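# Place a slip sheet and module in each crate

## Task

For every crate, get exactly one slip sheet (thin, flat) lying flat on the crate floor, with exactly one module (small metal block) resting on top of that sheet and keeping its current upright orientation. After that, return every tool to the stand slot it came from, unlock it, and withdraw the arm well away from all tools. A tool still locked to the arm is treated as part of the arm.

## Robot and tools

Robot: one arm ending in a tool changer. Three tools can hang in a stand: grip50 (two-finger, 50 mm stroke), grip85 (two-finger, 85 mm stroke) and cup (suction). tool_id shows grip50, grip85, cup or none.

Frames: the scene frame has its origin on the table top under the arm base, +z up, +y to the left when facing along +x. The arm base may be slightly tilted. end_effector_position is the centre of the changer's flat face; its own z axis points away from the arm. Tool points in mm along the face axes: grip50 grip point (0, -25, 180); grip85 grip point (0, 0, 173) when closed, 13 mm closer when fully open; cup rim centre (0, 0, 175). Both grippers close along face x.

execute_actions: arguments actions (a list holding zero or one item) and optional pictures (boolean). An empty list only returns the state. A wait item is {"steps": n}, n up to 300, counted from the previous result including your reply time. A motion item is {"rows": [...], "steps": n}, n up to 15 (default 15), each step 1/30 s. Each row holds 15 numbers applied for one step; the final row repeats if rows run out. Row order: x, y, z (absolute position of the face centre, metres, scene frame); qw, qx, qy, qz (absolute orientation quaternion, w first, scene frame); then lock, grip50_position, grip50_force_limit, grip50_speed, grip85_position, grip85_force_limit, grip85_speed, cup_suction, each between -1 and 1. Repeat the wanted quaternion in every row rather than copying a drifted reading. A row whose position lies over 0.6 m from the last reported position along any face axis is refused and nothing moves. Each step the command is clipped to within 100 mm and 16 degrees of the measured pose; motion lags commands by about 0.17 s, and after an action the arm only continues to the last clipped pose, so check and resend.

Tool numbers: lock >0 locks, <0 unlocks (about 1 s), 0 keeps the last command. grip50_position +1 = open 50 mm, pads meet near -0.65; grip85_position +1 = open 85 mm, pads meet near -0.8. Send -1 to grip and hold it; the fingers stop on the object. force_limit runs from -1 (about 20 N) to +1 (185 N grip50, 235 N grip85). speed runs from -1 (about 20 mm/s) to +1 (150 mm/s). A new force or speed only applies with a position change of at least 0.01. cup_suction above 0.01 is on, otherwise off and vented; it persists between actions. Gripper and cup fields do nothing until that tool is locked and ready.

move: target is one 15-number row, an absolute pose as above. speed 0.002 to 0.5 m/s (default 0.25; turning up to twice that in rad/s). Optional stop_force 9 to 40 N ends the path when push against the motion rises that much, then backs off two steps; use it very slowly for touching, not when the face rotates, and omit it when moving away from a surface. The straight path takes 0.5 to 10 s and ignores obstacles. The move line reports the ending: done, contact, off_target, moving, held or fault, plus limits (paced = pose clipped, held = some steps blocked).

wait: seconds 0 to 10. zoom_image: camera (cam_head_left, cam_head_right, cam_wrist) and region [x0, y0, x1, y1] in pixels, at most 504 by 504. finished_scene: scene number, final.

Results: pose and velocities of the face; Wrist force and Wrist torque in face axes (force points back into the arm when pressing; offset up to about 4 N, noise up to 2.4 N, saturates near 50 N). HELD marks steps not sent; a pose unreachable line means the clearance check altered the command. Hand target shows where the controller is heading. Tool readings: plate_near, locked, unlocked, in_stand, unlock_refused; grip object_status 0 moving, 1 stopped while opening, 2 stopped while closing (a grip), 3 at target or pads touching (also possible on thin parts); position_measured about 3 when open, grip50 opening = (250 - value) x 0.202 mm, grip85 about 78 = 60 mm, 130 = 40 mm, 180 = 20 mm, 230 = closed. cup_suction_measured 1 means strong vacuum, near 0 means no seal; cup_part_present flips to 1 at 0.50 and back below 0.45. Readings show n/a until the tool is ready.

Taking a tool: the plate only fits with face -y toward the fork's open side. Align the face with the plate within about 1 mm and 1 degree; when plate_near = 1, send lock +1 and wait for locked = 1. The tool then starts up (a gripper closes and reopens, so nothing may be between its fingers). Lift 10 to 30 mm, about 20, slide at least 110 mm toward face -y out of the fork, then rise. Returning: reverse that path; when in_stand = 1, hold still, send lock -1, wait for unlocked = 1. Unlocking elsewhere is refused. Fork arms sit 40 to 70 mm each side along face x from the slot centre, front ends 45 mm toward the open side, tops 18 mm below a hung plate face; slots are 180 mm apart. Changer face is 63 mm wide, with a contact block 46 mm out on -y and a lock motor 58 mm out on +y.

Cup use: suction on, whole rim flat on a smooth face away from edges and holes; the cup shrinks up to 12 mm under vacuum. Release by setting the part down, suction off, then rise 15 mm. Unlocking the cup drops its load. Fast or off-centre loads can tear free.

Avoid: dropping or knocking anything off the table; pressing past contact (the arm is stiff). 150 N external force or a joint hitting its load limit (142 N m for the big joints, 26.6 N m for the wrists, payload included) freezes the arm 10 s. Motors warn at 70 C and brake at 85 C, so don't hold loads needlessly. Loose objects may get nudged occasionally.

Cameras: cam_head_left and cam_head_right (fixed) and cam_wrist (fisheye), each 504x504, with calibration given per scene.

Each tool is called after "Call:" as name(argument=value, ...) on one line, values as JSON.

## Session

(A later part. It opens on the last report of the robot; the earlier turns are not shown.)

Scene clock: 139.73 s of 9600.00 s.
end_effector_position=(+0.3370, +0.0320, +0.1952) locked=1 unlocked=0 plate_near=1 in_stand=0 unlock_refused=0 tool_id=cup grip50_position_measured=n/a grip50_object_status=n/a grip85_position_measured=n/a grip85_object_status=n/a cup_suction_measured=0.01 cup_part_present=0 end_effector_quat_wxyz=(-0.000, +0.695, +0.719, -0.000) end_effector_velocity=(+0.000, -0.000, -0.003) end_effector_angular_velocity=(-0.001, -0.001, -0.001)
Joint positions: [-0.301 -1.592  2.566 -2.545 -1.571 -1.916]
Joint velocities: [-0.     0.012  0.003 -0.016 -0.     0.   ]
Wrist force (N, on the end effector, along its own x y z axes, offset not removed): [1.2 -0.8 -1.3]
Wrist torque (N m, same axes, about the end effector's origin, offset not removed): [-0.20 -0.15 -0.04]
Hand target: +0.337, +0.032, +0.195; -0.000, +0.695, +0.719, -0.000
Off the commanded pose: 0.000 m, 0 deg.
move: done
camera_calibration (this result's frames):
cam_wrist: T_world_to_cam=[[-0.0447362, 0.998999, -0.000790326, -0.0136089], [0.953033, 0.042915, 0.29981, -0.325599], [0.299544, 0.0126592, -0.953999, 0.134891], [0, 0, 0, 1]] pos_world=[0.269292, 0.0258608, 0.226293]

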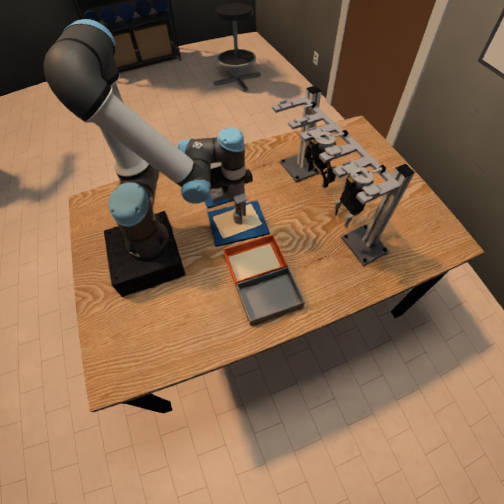

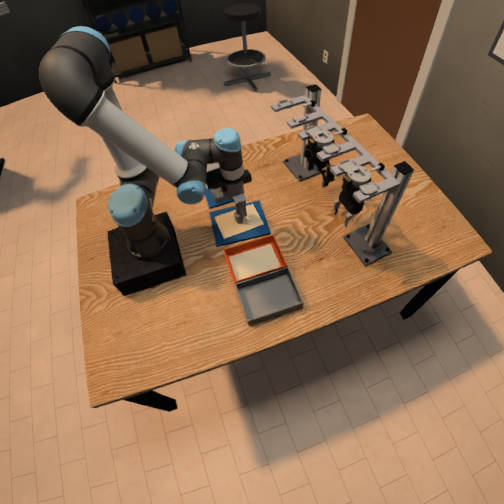

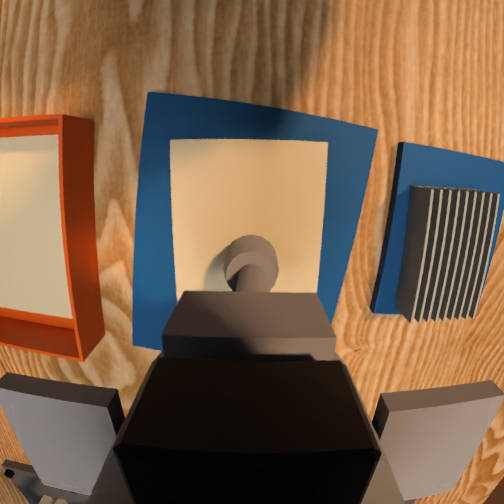

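Call:
move(target=[0.337,0.032,0.18,0,0.6947,0.7193,0,0,1,0,0,1,0,0,1], speed=0.015)

Call:
move(target=[0.337,0.032,0.25,0,0.6947,0.7193,0,0,1,0,0,1,0,0,1], speed=0.1)

Call:
move(target=[0.331,-0.305,0.25,0,0.7193,0.6947,0,0,1,0,0,1,0,0,1], speed=0.2)

Call:
move(target=[0.331,-0.305,0.215,0,0.7193,0.6947,0,0,1,0,0,1,0,0,1], speed=0.08)

Scene clock: 147.63 s of 9600.00 s.
end_effector_position=(+0.3370, +0.0320, +0.1803) locked=1 unlocked=0 plate_near=1 in_stand=0 unlock_refused=0 tool_id=cup grip50_position_measured=n/a grip50_object_status=n/a grip85_position_measured=n/a grip85_object_status=n/a cup_suction_measured=0.89 cup_part_present=1 end_effector_quat_wxyz=(-0.000, +0.695, +0.719, -0.000) end_effector_velocity=(+0.000, +0.000, -0.003) end_effector_angular_velocity=(-0.001, -0.001, +0.001)
Joint positions: [-0.301 -1.537  2.581 -2.616 -1.571 -1.916]
Joint velocities: [ 0.001  0.011  0.002 -0.014 -0.    -0.   ]
Wrist force (N, on the end effector, along its own x y z axes, offset not removed): [0.5 -0.6 -0.6]
Wrist torque (N m, same axes, about the end effector's origin, offset not removed): [-0.28 -0.12 -0.07]
Hand target: +0.337, +0.032, +0.180; -0.000, +0.695, +0.719, -0.000
Off the commanded pose: 0.000 m, 0 deg.
move: done
camera_calibration (this result's frames):
cam_wrist: T_world_to_cam=[[-0.0447788, 0.998997, -0.000867608, -0.0136302], [0.952986, 0.042977, 0.299951, -0.321134], [0.299687, 0.0126046, -0.953954, 0.120616], [0, 0, 0, 1]] pos_world=[0.269279, 0.0258975, 0.211375]

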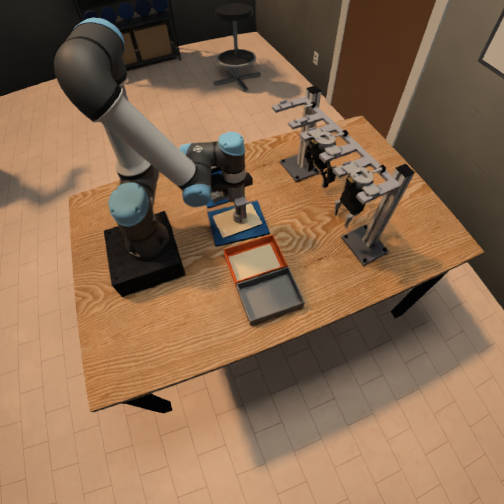

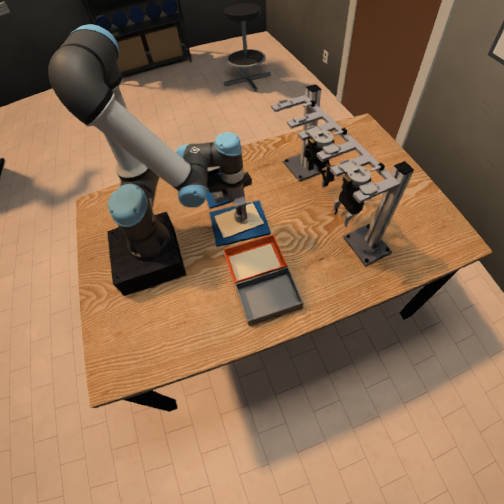

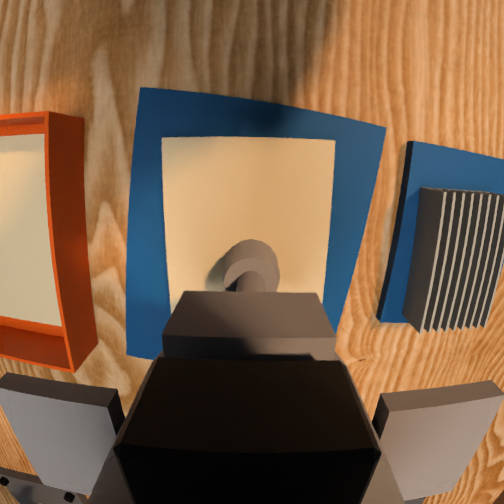

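Scene clock: 148.87 s of 9600.00 s.
end_effector_position=(+0.3369, +0.0321, +0.2498) locked=1 unlocked=0 plate_near=1 in_stand=0 unlock_refused=0 tool_id=cup grip50_position_measured=n/a grip50_object_status=n/a grip85_position_measured=n/a grip85_object_status=n/a cup_suction_measured=0.89 cup_part_present=1 end_effector_quat_wxyz=(+0.000, +0.695, +0.719, +0.000) end_effector_velocity=(+0.000, -0.000, +0.003) end_effector_angular_velocity=(+0.000, +0.000, +0.001)
Joint positions: [-0.301 -1.761  2.494 -2.304 -1.571 -1.916]
Joint velocities: [-0.001 -0.008 -0.005  0.014  0.    -0.002]
Wrist force (N, on the end effector, along its own x y z axes, offset not removed): [1.5 -1.1 -1.3]
Wrist torque (N m, same axes, about the end effector's origin, offset not removed): [-0.28 -0.27 -0.13]
Hand target: +0.337, +0.032, +0.250; +0.000, +0.695, +0.719, +0.000
Off the commanded pose: 0.000 m, 0 deg.
move: done
camera_calibration (this result's frames):
cam_wrist: T_world_to_cam=[[-0.0448304, 0.998994, -0.000982994, -0.0136063], [0.952917, 0.043058, 0.30016, -0.341884], [0.2999, 0.0125196, -0.953889, 0.186811], [0, 0, 0, 1]] pos_world=[0.269153, 0.0259746, 0.280803]

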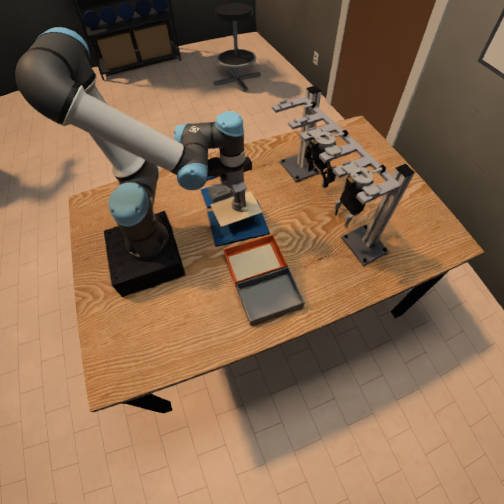

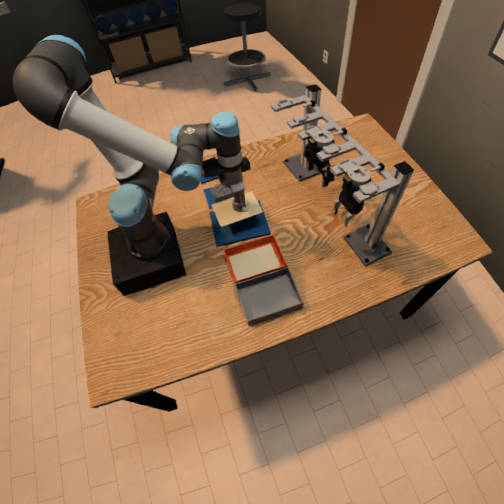

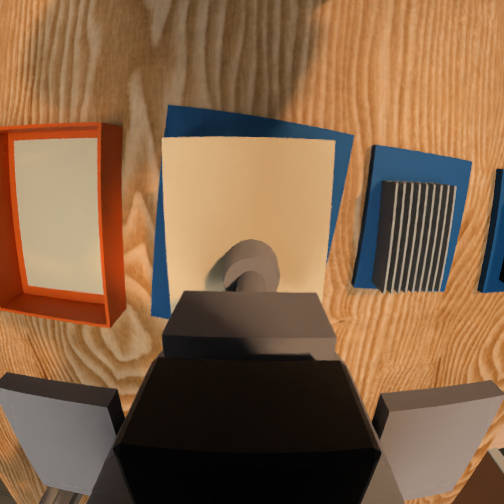

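Scene clock: 151.20 s of 9600.00 s.
end_effector_position=(+0.3308, -0.3051, +0.2501) locked=1 unlocked=0 plate_near=1 in_stand=0 unlock_refused=0 tool_id=cup grip50_position_measured=n/a grip50_object_status=n/a grip85_position_measured=n/a grip85_object_status=n/a cup_suction_measured=0.89 cup_part_present=1 end_effector_quat_wxyz=(+0.001, +0.719, +0.695, -0.000) end_effector_velocity=(+0.000, -0.002, -0.000) end_effector_angular_velocity=(+0.000, +0.001, -0.000)
Joint positions: [-1.037 -1.469  2.22  -2.323 -1.571 -2.582]
Joint velocities: [-0.002  0.005 -0.005  0.    -0.    -0.002]
Wrist force (N, on the end effector, along its own x y z axes, offset not removed): [0.8 0.2 -0.2]
Wrist torque (N m, same axes, about the end effector's origin, offset not removed): [-0.23 -0.05 -0.03]
Hand target: +0.331, -0.305, +0.250; +0.001, +0.719, +0.695, -0.000
Off the commanded pose: 0.000 m, 0 deg.
move: done
camera_calibration (this result's frames):
cam_wrist: T_world_to_cam=[[0.0247474, 0.999692, -0.00197796, 0.30036], [0.953462, -0.0230082, 0.300634, -0.342122], [0.300496, -0.00932581, -0.953738, 0.186221], [0, 0, 0, 1]] pos_world=[0.262808, -0.306403, 0.281054]

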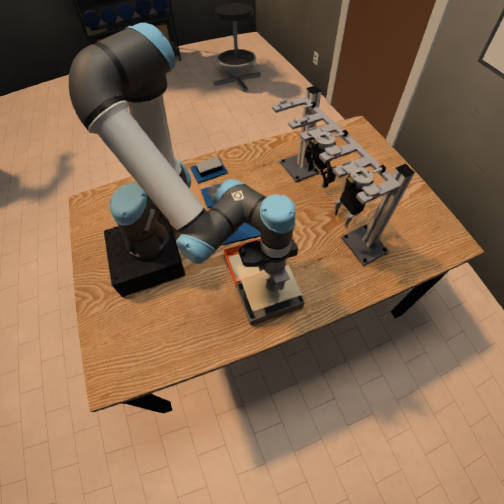

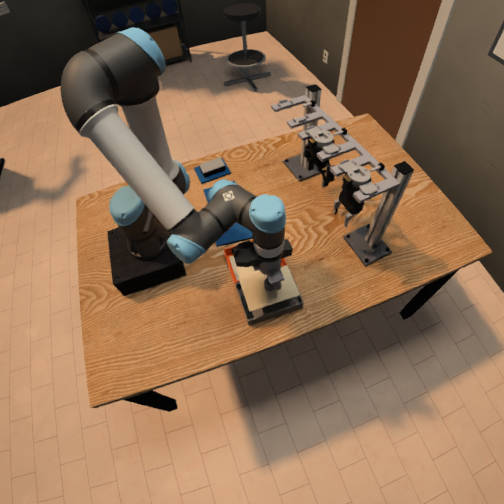

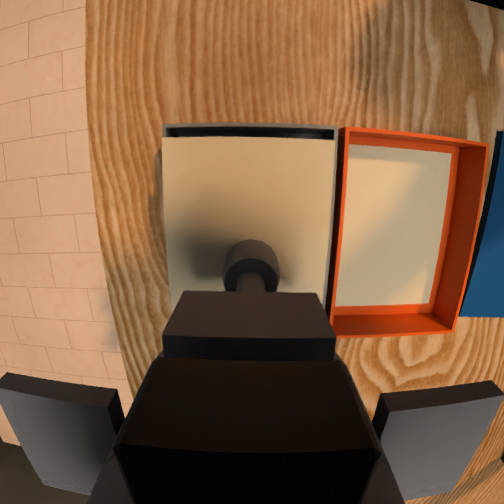

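Scene clock: 152.13 s of 9600.00 s.
end_effector_position=(+0.3310, -0.3050, +0.2153) locked=1 unlocked=0 plate_near=1 in_stand=0 unlock_refused=0 tool_id=cup grip50_position_measured=n/a grip50_object_status=n/a grip85_position_measured=n/a grip85_object_status=n/a cup_suction_measured=0.89 cup_part_present=1 end_effector_quat_wxyz=(-0.000, +0.719, +0.695, +0.000) end_effector_velocity=(-0.000, -0.000, -0.003) end_effector_angular_velocity=(-0.000, -0.000, -0.001)
Joint positions: [-1.036 -1.394  2.256 -2.433 -1.571 -2.581]
Joint velocities: [-0.     0.007  0.002 -0.01   0.     0.   ]
Wrist force (N, on the end effector, along its own x y z axes, offset not removed): [1.5 -0.7 -1.8]
Wrist torque (N m, same axes, about the end effector's origin, offset not removed): [-0.17 -0.16 -0.04]
Hand target: +0.331, -0.305, +0.215; -0.000, +0.719, +0.695, +0.000
Off the commanded pose: 0.000 m, 0 deg.
move: done
camera_calibration (this result's frames):
cam_wrist: T_world_to_cam=[[0.0247995, 0.999692, -0.000838684, 0.299993], [0.953661, -0.0234059, 0.299973, -0.331886], [0.299861, -0.008239, -0.953947, 0.153598], [0, 0, 0, 1]] pos_world=[0.263009, -0.306403, 0.246333]

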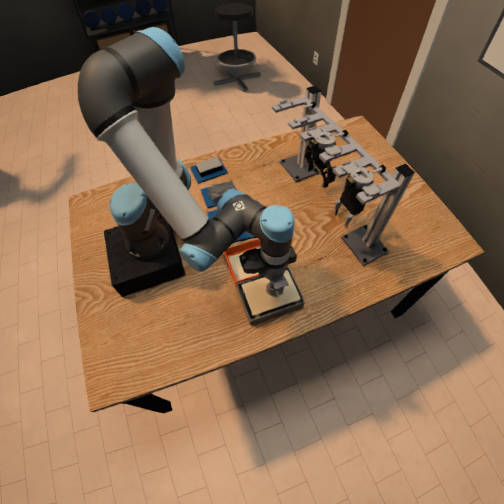

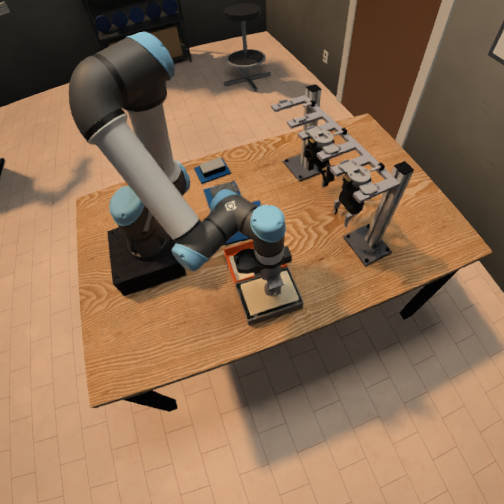

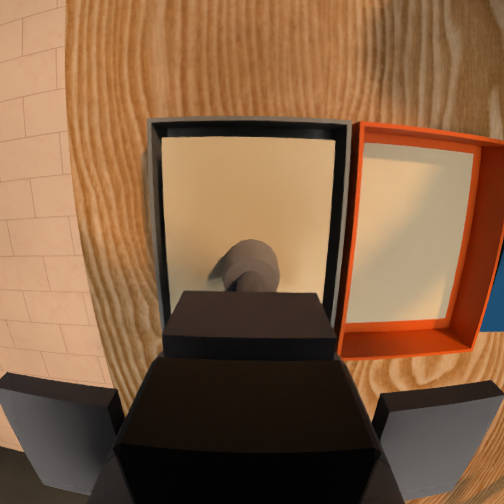

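Call:
move(target=[0.328,-0.303,0.205,0,0.7193,0.6947,0,0,1,0,0,1,0,0,1], speed=0.03)

Call:
move(target=[0.328,-0.303,0.1705,0,0.7193,0.6947,0,0,1,0,0,1,0,0,1], speed=0.03)

Call:
move(target=[0.328,-0.303,0.172,0,0.7193,0.6947,0,0,1,0,0,1,0,0,0], speed=0.002)

Call:
move(target=[0.328,-0.303,0.26,0,0.7193,0.6947,0,0,1,0,0,1,0,0,0], speed=0.1)

Call:
move(target=[0.42,0.136,0.3825,0,0.6737,0.739,0,0,1,0,0,1,0,0,0])

Call:
zoom_image(camera="cam_wrist", region=[200, 60, 500, 260])

Call:
move(target=[0.5984,0.1526,0.3825,0,0.6737,0.739,0,0,1,0,0,1,0,0,0], speed=0.12)

Call:
move(target=[0.5984,0.1526,0.3635,0,0.6737,0.739,0,0,1,0,0,1,0,0,0], speed=0.015, stop_force=20)

Scene clock: 165.70 s of 9600.00 s.
end_effector_position=(+0.3281, -0.3031, +0.2053) locked=1 unlocked=0 plate_near=1 in_stand=0 unlock_refused=0 tool_id=cup grip50_position_measured=n/a grip50_object_status=n/a grip85_position_measured=n/a grip85_object_status=n/a cup_suction_measured=0.89 cup_part_present=1 end_effector_quat_wxyz=(-0.000, +0.719, +0.695, -0.000) end_effector_velocity=(-0.001, +0.001, -0.003) end_effector_angular_velocity=(+0.001, +0.001, -0.000)
Joint positions: [-1.04  -1.377  2.274 -2.468 -1.571 -2.585]
Joint velocities: [-0.001  0.005  0.006 -0.01  -0.001 -0.001]
Wrist force (N, on the end effector, along its own x y z axes, offset not removed): [1.1 0.0 -1.1]
Wrist torque (N m, same axes, about the end effector's origin, offset not removed): [-0.11 -0.14 -0.06]
Hand target: +0.328, -0.303, +0.205; -0.000, +0.719, +0.695, -0.000
Off the commanded pose: 0.000 m, 0 deg.
move: done
camera_calibration (this result's frames):
cam_wrist: T_world_to_cam=[[0.0247848, 0.999692, -0.000865492, 0.298116], [0.953662, -0.0233839, 0.299969, -0.326089], [0.299857, -0.00826006, -0.953949, 0.144982], [0, 0, 0, 1]] pos_world=[0.260116, -0.304452, 0.236379]

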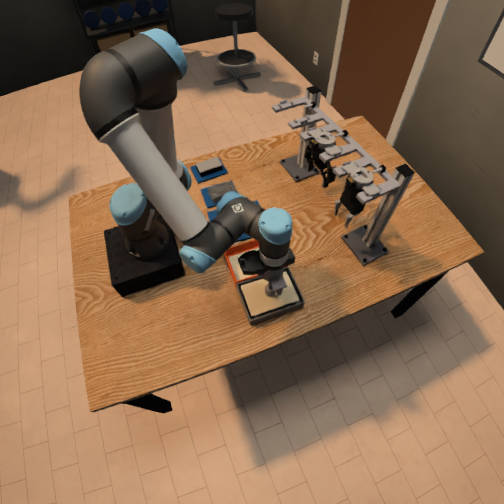

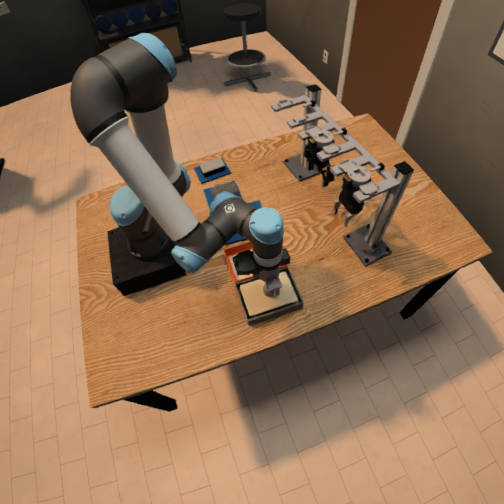

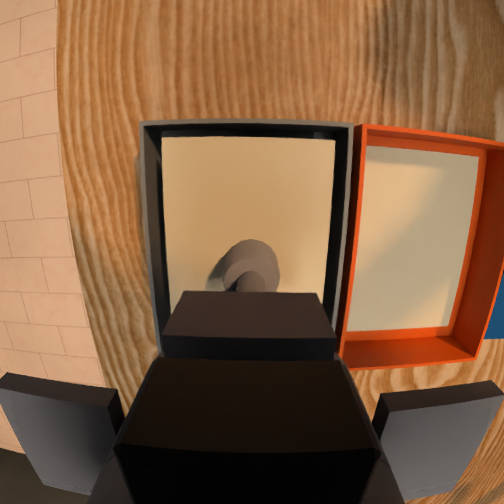

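Scene clock: 167.23 s of 9600.00 s.
end_effector_position=(+0.3280, -0.3030, +0.1708) locked=1 unlocked=0 plate_near=1 in_stand=0 unlock_refused=0 tool_id=cup grip50_position_measured=n/a grip50_object_status=n/a grip85_position_measured=n/a grip85_object_status=n/a cup_suction_measured=0.89 cup_part_present=1 end_effector_quat_wxyz=(-0.000, +0.719, +0.695, -0.000) end_effector_velocity=(+0.000, +0.000, -0.002) end_effector_angular_velocity=(-0.001, -0.001, +0.001)
Joint positions: [-1.04  -1.289  2.3   -2.581 -1.571 -2.585]
Joint velocities: [ 0.     0.006  0.002 -0.009  0.001 -0.   ]
Wrist force (N, on the end effector, along its own x y z axes, offset not removed): [2.6 0.3 1.0]
Wrist torque (N m, same axes, about the end effector's origin, offset not removed): [-0.19 -0.34 -0.04]
Hand target: +0.328, -0.303, +0.170; -0.000, +0.719, +0.695, +0.000
Off the commanded pose: 0.000 m, 0 deg.
move: done
camera_calibration (this result's frames):
cam_wrist: T_world_to_cam=[[0.0247892, 0.999692, -0.000865823, 0.298049], [0.953662, -0.023388, 0.299969, -0.315621], [0.299857, -0.00826171, -0.953948, 0.112025], [0, 0, 0, 1]] pos_world=[0.260016, -0.304413, 0.201801]

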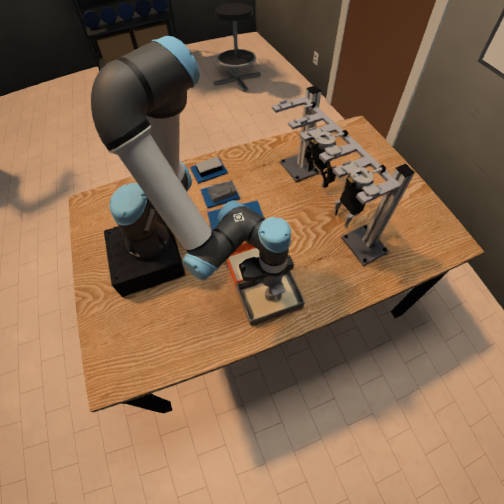

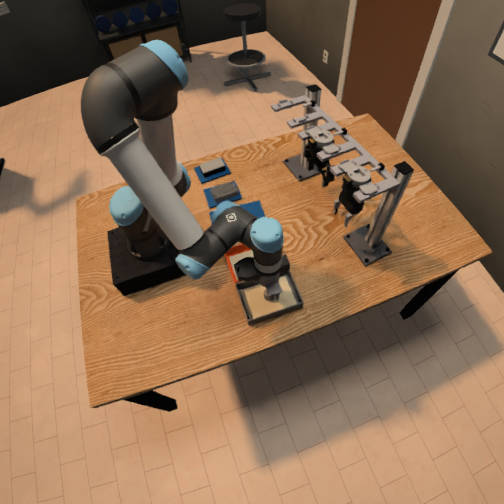

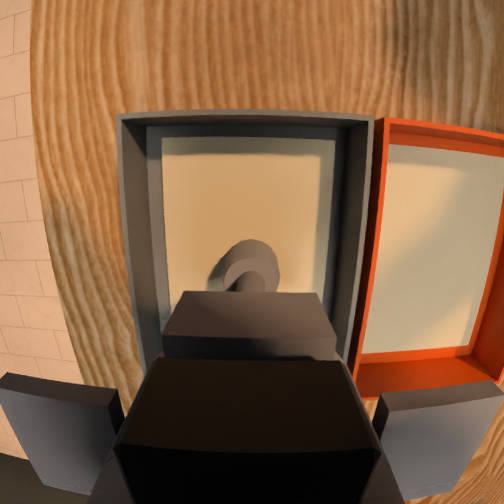

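Scene clock: 168.07 s of 9600.00 s.
end_effector_position=(+0.3280, -0.3030, +0.1719) locked=1 unlocked=0 plate_near=1 in_stand=0 unlock_refused=0 tool_id=cup grip50_position_measured=n/a grip50_object_status=n/a grip85_position_measured=n/a grip85_object_status=n/a cup_suction_measured=0.01 cup_part_present=0 end_effector_quat_wxyz=(-0.000, +0.719, +0.695, -0.000) end_effector_velocity=(-0.000, +0.000, +0.000) end_effector_angular_velocity=(+0.000, +0.000, -0.000)
Joint positions: [-1.04  -1.293  2.299 -2.578 -1.571 -2.585]
Joint velocities: [ 0.    -0.002  0.001  0.002 -0.     0.   ]
Wrist force (N, on the end effector, along its own x y z axes, offset not removed): [1.5 -0.5 -14.5]
Wrist torque (N m, same axes, about the end effector's origin, offset not removed): [-0.12 -0.14 -0.12]
Hand target: +0.328, -0.303, +0.172; +0.000, +0.719, +0.695, -0.000
Off the commanded pose: 0.000 m, 0 deg.
move: done
camera_calibration (this result's frames):
cam_wrist: T_world_to_cam=[[0.0247894, 0.999692, -0.000881079, 0.298012], [0.953659, -0.0233835, 0.299978, -0.315949], [0.299865, -0.00827651, -0.953946, 0.113141], [0, 0, 0, 1]] pos_world=[0.259993, -0.304372, 0.202971]

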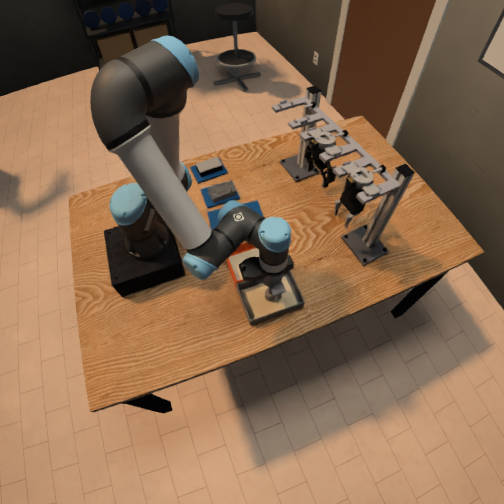

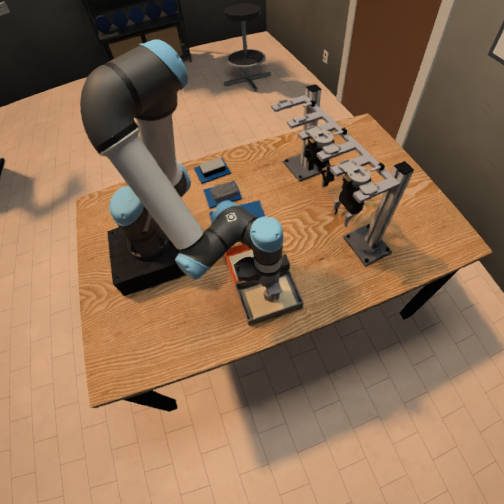

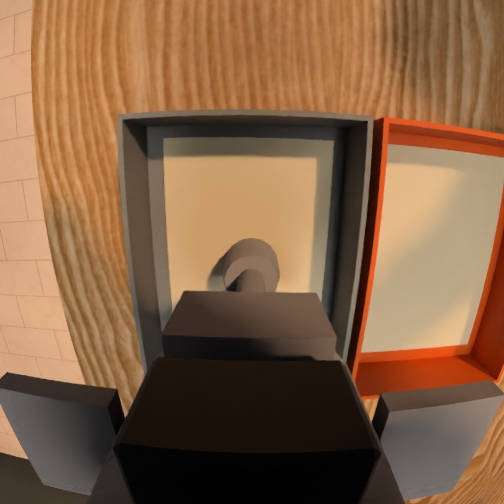

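Scene clock: 169.47 s of 9600.00 s.
end_effector_position=(+0.3280, -0.3028, +0.2598) locked=1 unlocked=0 plate_near=1 in_stand=0 unlock_refused=0 tool_id=cup grip50_position_measured=n/a grip50_object_status=n/a grip85_position_measured=n/a grip85_object_status=n/a cup_suction_measured=0.01 cup_part_present=0 end_effector_quat_wxyz=(+0.000, +0.719, +0.695, -0.000) end_effector_velocity=(-0.001, -0.000, +0.002) end_effector_angular_velocity=(+0.001, +0.001, -0.001)
Joint positions: [-1.04  -1.497  2.217 -2.292 -1.571 -2.585]
Joint velocities: [-0.002 -0.005 -0.003  0.01  -0.    -0.001]
Wrist force (N, on the end effector, along its own x y z axes, offset not removed): [1.4 -0.7 -1.5]
Wrist torque (N m, same axes, about the end effector's origin, offset not removed): [-0.24 -0.26 -0.10]
Hand target: +0.328, -0.303, +0.260; +0.000, +0.719, +0.695, -0.000
Off the commanded pose: 0.000 m, 0 deg.
move: done
camera_calibration (this result's frames):
cam_wrist: T_world_to_cam=[[0.0246926, 0.999695, -0.000977218, 0.297984], [0.953641, -0.0232618, 0.300047, -0.342262], [0.299932, -0.00834085, -0.953924, 0.196901], [0, 0, 0, 1]] pos_world=[0.25998, -0.304212, 0.290814]

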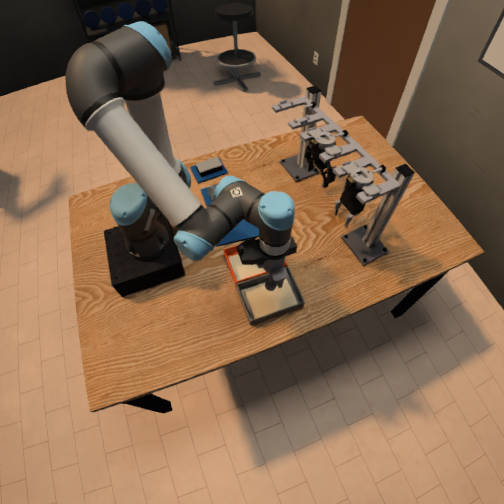

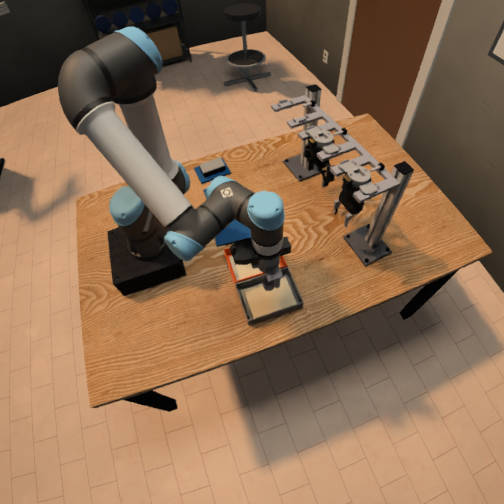

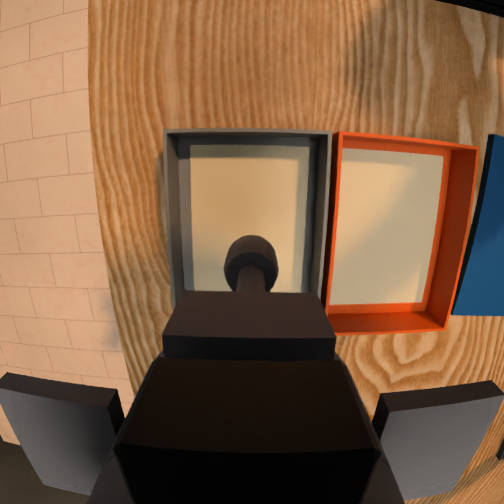

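Scene clock: 172.00 s of 9600.00 s.
end_effector_position=(+0.4197, +0.1361, +0.3825) locked=1 unlocked=0 plate_near=1 in_stand=0 unlock_refused=0 tool_id=cup grip50_position_measured=n/a grip50_object_status=n/a grip85_position_measured=n/a grip85_object_status=n/a cup_suction_measured=0.01 cup_part_present=0 end_effector_quat_wxyz=(-0.001, +0.674, +0.739, +0.000) end_effector_velocity=(+0.001, +0.003, +0.000) end_effector_angular_velocity=(+0.000, +0.002, -0.001)
Joint positions: [ 0.016 -1.683  2.033 -1.92  -1.569 -1.657]
Joint velocities: [ 0.006  0.006 -0.006  0.002  0.     0.007]
Wrist force (N, on the end effector, along its own x y z axes, offset not removed): [2.8 0.1 -1.7]
Wrist torque (N m, same axes, about the end effector's origin, offset not removed): [-0.22 -0.28 -0.09]
Hand target: +0.420, +0.136, +0.383; -0.001, +0.674, +0.739, +0.000
Off the commanded pose: 0.000 m, 0 deg.
move: done
camera_calibration (this result's frames):
cam_wrist: T_world_to_cam=[[-0.102216, 0.994762, 0.00066193, -0.089691], [0.949216, 0.0973373, 0.299189, -0.4706], [0.297558, 0.0312104, -0.954194, 0.285853], [0, 0, 0, 1]] pos_world=[0.352476, 0.126107, 0.413617]

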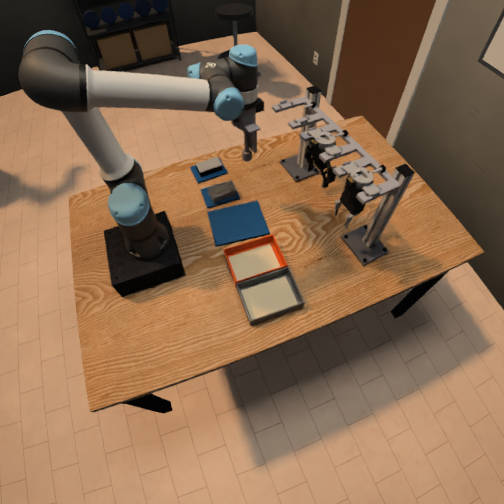

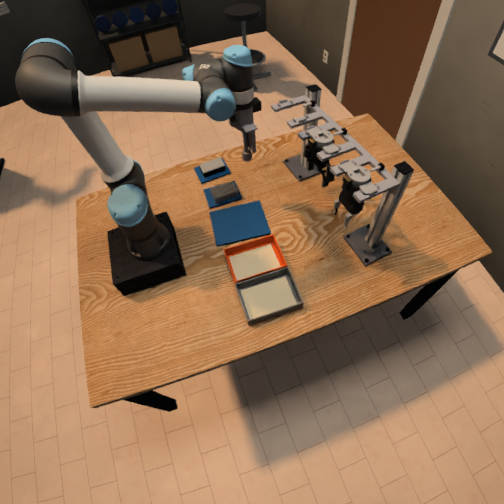

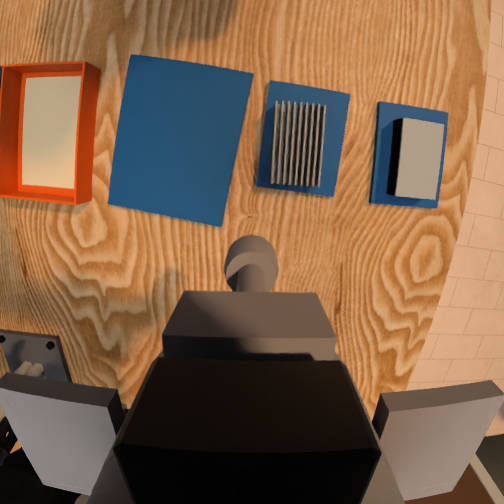

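Region (200, 60, 500, 260) of cam_wrist's 504x504 image, scaled by 1.680, with more detail than that image has.

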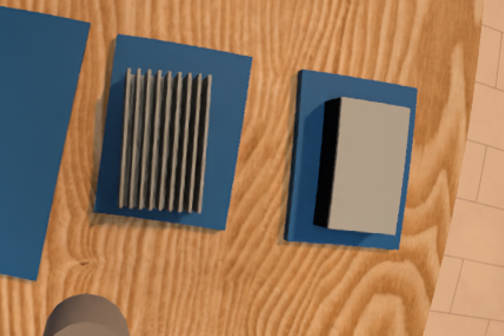

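Scene clock: 174.07 s of 9600.00 s.
end_effector_position=(+0.5980, +0.1525, +0.3826) locked=1 unlocked=0 plate_near=1 in_stand=0 unlock_refused=0 tool_id=cup grip50_position_measured=n/a grip50_object_status=n/a grip85_position_measured=n/a grip85_object_status=n/a cup_suction_measured=0.01 cup_part_present=0 end_effector_quat_wxyz=(+0.000, +0.674, +0.739, +0.000) end_effector_velocity=(+0.003, +0.000, -0.000) end_effector_angular_velocity=(+0.000, +0.000, -0.000)
Joint positions: [ 0.041 -1.264  1.567 -1.875 -1.571 -1.631]
Joint velocities: [ 0.     0.007 -0.009  0.003  0.     0.   ]
Wrist force (N, on the end effector, along its own x y z axes, offset not removed): [0.7 -1.2 -0.1]
Wrist torque (N m, same axes, about the end effector's origin, offset not removed): [-0.25 -0.08 -0.06]
Hand target: +0.598, +0.153, +0.383; -0.000, +0.674, +0.739, -0.000
Off the commanded pose: 0.000 m, 0 deg.
move: done
camera_calibration (this result's frames):
cam_wrist: T_world_to_cam=[[-0.10221, 0.994762, -0.000858554, -0.0871854], [0.948907, 0.0977576, 0.30003, -0.64166], [0.298543, 0.0298514, -0.953929, 0.23184], [0, 0, 0, 1]] pos_world=[0.530751, 0.142535, 0.413601]

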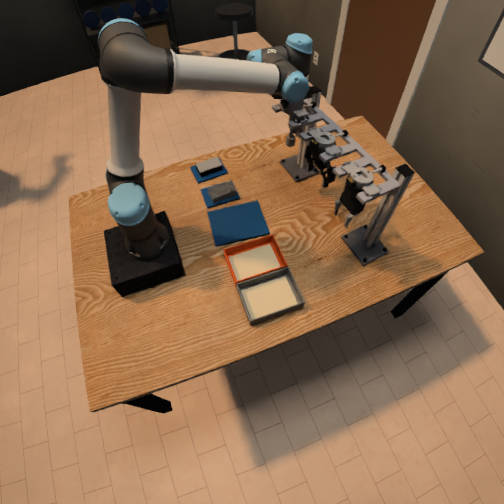

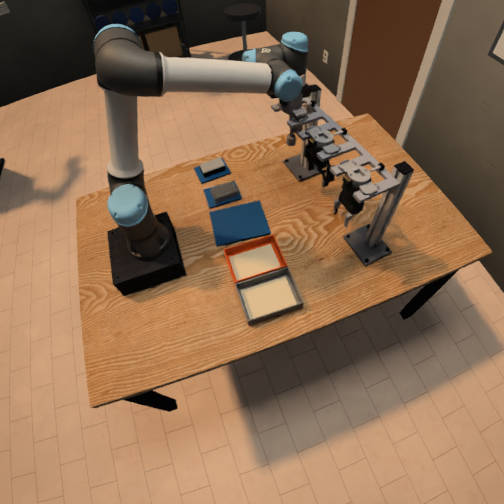

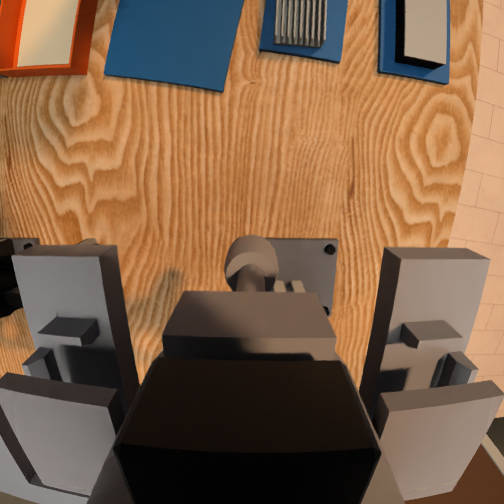

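Scene clock: 175.60 s of 9600.00 s.
end_effector_position=(+0.5984, +0.1526, +0.3638) locked=1 unlocked=0 plate_near=1 in_stand=1 unlock_refused=0 tool_id=cup grip50_position_measured=n/a grip50_object_status=n/a grip85_position_measured=n/a grip85_object_status=n/a cup_suction_measured=0.01 cup_part_present=0 end_effector_quat_wxyz=(-0.000, +0.674, +0.739, -0.000) end_effector_velocity=(+0.000, -0.000, -0.003) end_effector_angular_velocity=(-0.001, -0.001, -0.000)
Joint positions: [ 0.041 -1.249  1.597 -1.92  -1.571 -1.631]
Joint velocities: [-0.     0.003  0.005 -0.008 -0.001  0.   ]
Wrist force (N, on the end effector, along its own x y z axes, offset not removed): [1.5 -4.6 0.0]
Wrist torque (N m, same axes, about the end effector's origin, offset not removed): [-0.26 -0.22 -0.13]
Hand target: +0.598, +0.153, +0.363; -0.000, +0.674, +0.739, -0.000
Off the commanded pose: 0.000 m, 0 deg.
move: done
camera_calibration (this result's frames):
cam_wrist: T_world_to_cam=[[-0.10222, 0.994761, -0.000885594, -0.0872284], [0.948933, 0.0977777, 0.299942, -0.6364], [0.298458, 0.0298197, -0.953957, 0.213916], [0, 0, 0, 1]] pos_world=[0.531139, 0.142618, 0.394873]

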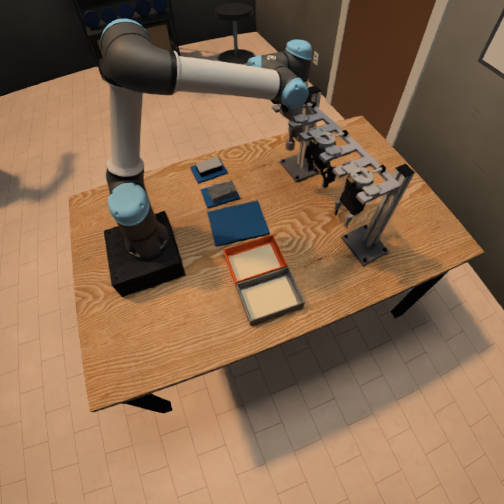

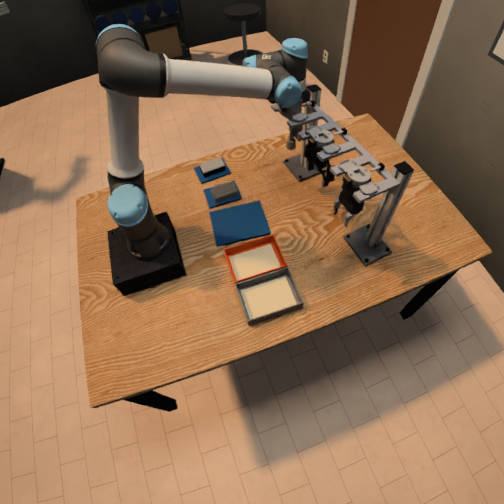

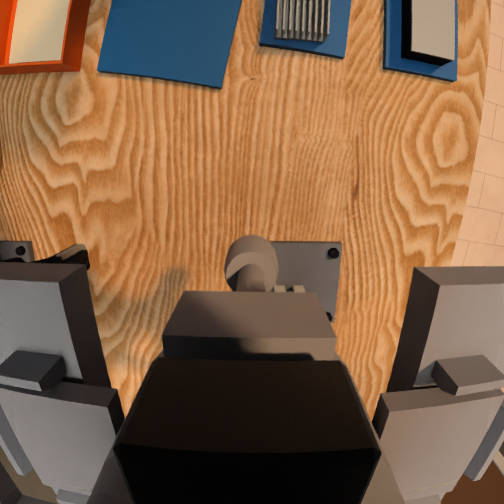

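Call:
move(target=[0.5983,0.1526,0.3626,0,0.6737,0.739,0,0,1,0,0,1,0,0,0], speed=0.003)

Call:
execute_actions(actions=[{"rows":[[0.5983,0.1526,0.3626,0,0.6737,0.739,0,-1,1,0,0,1,0,0,0]]}], pictures=false)

Call:
execute_actions(actions=[{"steps":25}], pictures=false)

Scene clock: 180.37 s of 9600.00 s.
end_effector_position=(+0.5983, +0.1526, +0.3627) locked=1 unlocked=0 plate_near=1 in_stand=1 unlock_refused=0 tool_id=cup grip50_position_measured=n/a grip50_object_status=n/a grip85_position_measured=n/a grip85_object_status=n/a cup_suction_measured=0.01 cup_part_present=0 end_effector_quat_wxyz=(+0.000, +0.674, +0.739, +0.000) end_effector_velocity=(+0.000, -0.001, -0.001) end_effector_angular_velocity=(-0.000, +0.002, -0.002)
Joint positions: [ 0.041 -1.248  1.599 -1.923 -1.571 -1.631]
Joint velocities: [-0.002  0.001  0.001 -0.001 -0.     0.   ]
Wrist force (N, on the end effector, along its own x y z axes, offset not removed): [2.1 0.3 -0.9]
Wrist torque (N m, same axes, about the end effector's origin, offset not removed): [-0.20 -0.18 -0.09]
Hand target: +0.598, +0.153, +0.363; -0.000, +0.674, +0.739, -0.000
Off the commanded pose: 0.000 m, 0 deg.
move: done
camera_calibration (this result's frames):
cam_wrist: T_world_to_cam=[[-0.102192, 0.994764, -0.000889906, -0.0872529], [0.948918, 0.0977508, 0.299999, -0.635959], [0.298515, 0.0298131, -0.953939, 0.212783], [0, 0, 0, 1]] pos_world=[0.531037, 0.142618, 0.393691]

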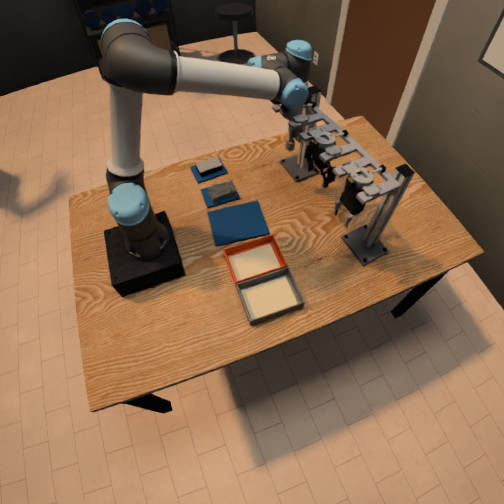

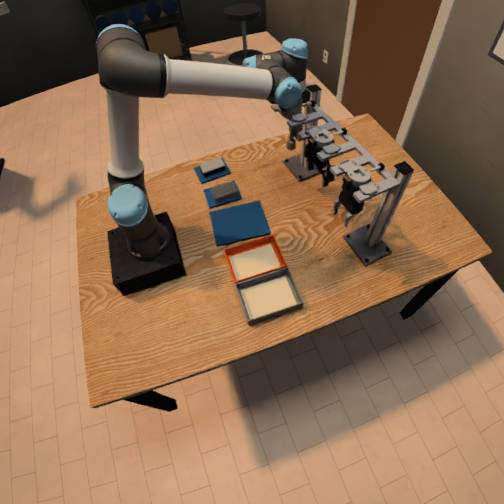

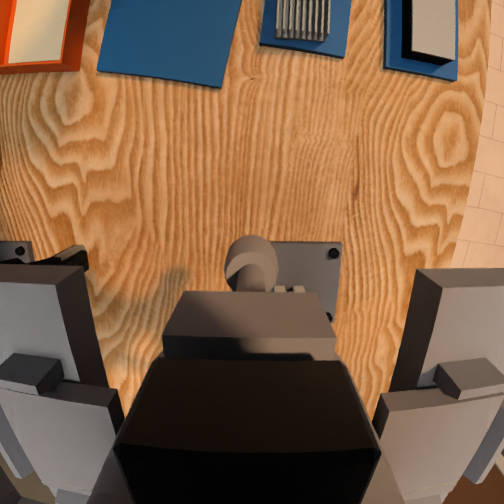

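Scene clock: 180.87 s of 9600.00 s.
end_effector_position=(+0.5983, +0.1526, +0.3626) locked=0 unlocked=0 plate_near=1 in_stand=1 unlock_refused=0 tool_id=none grip50_position_measured=n/a grip50_object_status=n/a grip85_position_measured=n/a grip85_object_status=n/a cup_suction_measured=n/a cup_part_present=n/a end_effector_quat_wxyz=(-0.000, +0.674, +0.739, -0.000) end_effector_velocity=(-0.000, +0.000, +0.000) end_effector_angular_velocity=(-0.001, -0.001, -0.000)
Joint positions: [ 0.041 -1.248  1.6   -1.923 -1.571 -1.631]
Joint velocities: [ 0.    -0.001 -0.     0.    -0.001  0.   ]
Wrist force (N, on the end effector, along its own x y z axes, offset not removed): [0.8 1.1 -0.9]
Wrist torque (N m, same axes, about the end effector's origin, offset not removed): [-0.07 -0.16 -0.16]
Hand target: +0.598, +0.153, +0.363; +0.000, +0.674, +0.739, +0.000
Off the commanded pose: 0.000 m, 0 deg.
Steps of this call (steps 1 to 15: all 15 steps of this action). Readings (end_effector_position | what the end effector reports):
1: (+0.5983, +0.1526, +0.3626) | locked=1 unlocked=0 plate_near=1 in_stand=1 unlock_refused=0 tool_id=cup grip50_position_measured=n/a grip50_object_status=n/a grip85_position_measured=n/a grip85_object_status=n/a cup_suction_measured=0.01 cup_part_present=0
2: (+0.5983, +0.1526, +0.3625) | locked=1 unlocked=0 plate_near=1 in_stand=1 unlock_refused=0 tool_id=cup grip50_position_measured=n/a grip50_object_status=n/a grip85_position_measured=n/a grip85_object_status=n/a cup_suction_measured=0.01 cup_part_present=0
4: (+0.5983, +0.1526, +0.3625) | locked=1 unlocked=0 plate_near=1 in_stand=1 unlock_refused=0 tool_id=cup grip50_position_measured=n/a grip50_object_status=n/a grip85_position_measured=n/a grip85_object_status=n/a cup_suction_measured=0.01 cup_part_present=0
8: (+0.5983, +0.1526, +0.3625) | locked=0 unlocked=0 plate_near=1 in_stand=1 unlock_refused=0 tool_id=none grip50_position_measured=n/a grip50_object_status=n/a grip85_position_measured=n/a grip85_object_status=n/a cup_suction_measured=n/a cup_part_present=n/a
15: the state above

Scene clock: 181.70 s of 9600.00 s.
end_effector_position=(+0.5983, +0.1526, +0.3626) locked=0 unlocked=1 plate_near=1 in_stand=1 unlock_refused=0 tool_id=none grip50_position_measured=n/a grip50_object_status=n/a grip85_position_measured=n/a grip85_object_status=n/a cup_suction_measured=n/a cup_part_present=n/a end_effector_quat_wxyz=(-0.000, +0.674, +0.739, -0.000) end_effector_velocity=(+0.000, -0.000, -0.000) end_effector_angular_velocity=(-0.000, +0.001, -0.001)
Joint positions: [ 0.041 -1.248  1.6   -1.923 -1.571 -1.631]
Joint velocities: [-0.001  0.001  0.    -0.    -0.    -0.   ]
Wrist force (N, on the end effector, along its own x y z axes, offset not removed): [1.0 0.7 -0.1]
Wrist torque (N m, same axes, about the end effector's origin, offset not removed): [-0.24 -0.15 -0.12]
Hand target: +0.598, +0.153, +0.363; +0.000, +0.674, +0.739, +0.000
Off the commanded pose: 0.000 m, 0 deg.
Steps of this call (steps 1 to 25: nothing new was sent). Readings (end_effector_position | what the end effector reports):
1: (+0.5983, +0.1526, +0.3626) | locked=0 unlocked=0 plate_near=1 in_stand=1 unlock_refused=0 tool_id=none grip50_position_measured=n/a grip50_object_status=n/a grip85_position_measured=n/a grip85_object_status=n/a cup_suction_measured=n/a cup_part_present=n/a
2: (+0.5983, +0.1526, +0.3626) | locked=0 unlocked=0 plate_near=1 in_stand=1 unlock_refused=0 tool_id=none grip50_position_measured=n/a grip50_object_status=n/a grip85_position_measured=n/a grip85_object_status=n/a cup_suction_measured=n/a cup_part_present=n/a
4: (+0.5983, +0.1526, +0.3626) | locked=0 unlocked=0 plate_near=1 in_stand=1 unlock_refused=0 tool_id=none grip50_position_measured=n/a grip50_object_status=n/a grip85_position_measured=n/a grip85_object_status=n/a cup_suction_measured=n/a cup_part_present=n/a
8: (+0.5983, +0.1526, +0.3626) | locked=0 unlocked=0 plate_near=1 in_stand=1 unlock_refused=0 tool_id=none grip50_position_measured=n/a grip50_object_status=n/a grip85_position_measured=n/a grip85_object_status=n/a cup_suction_measured=n/a cup_part_present=n/a
25: the state above


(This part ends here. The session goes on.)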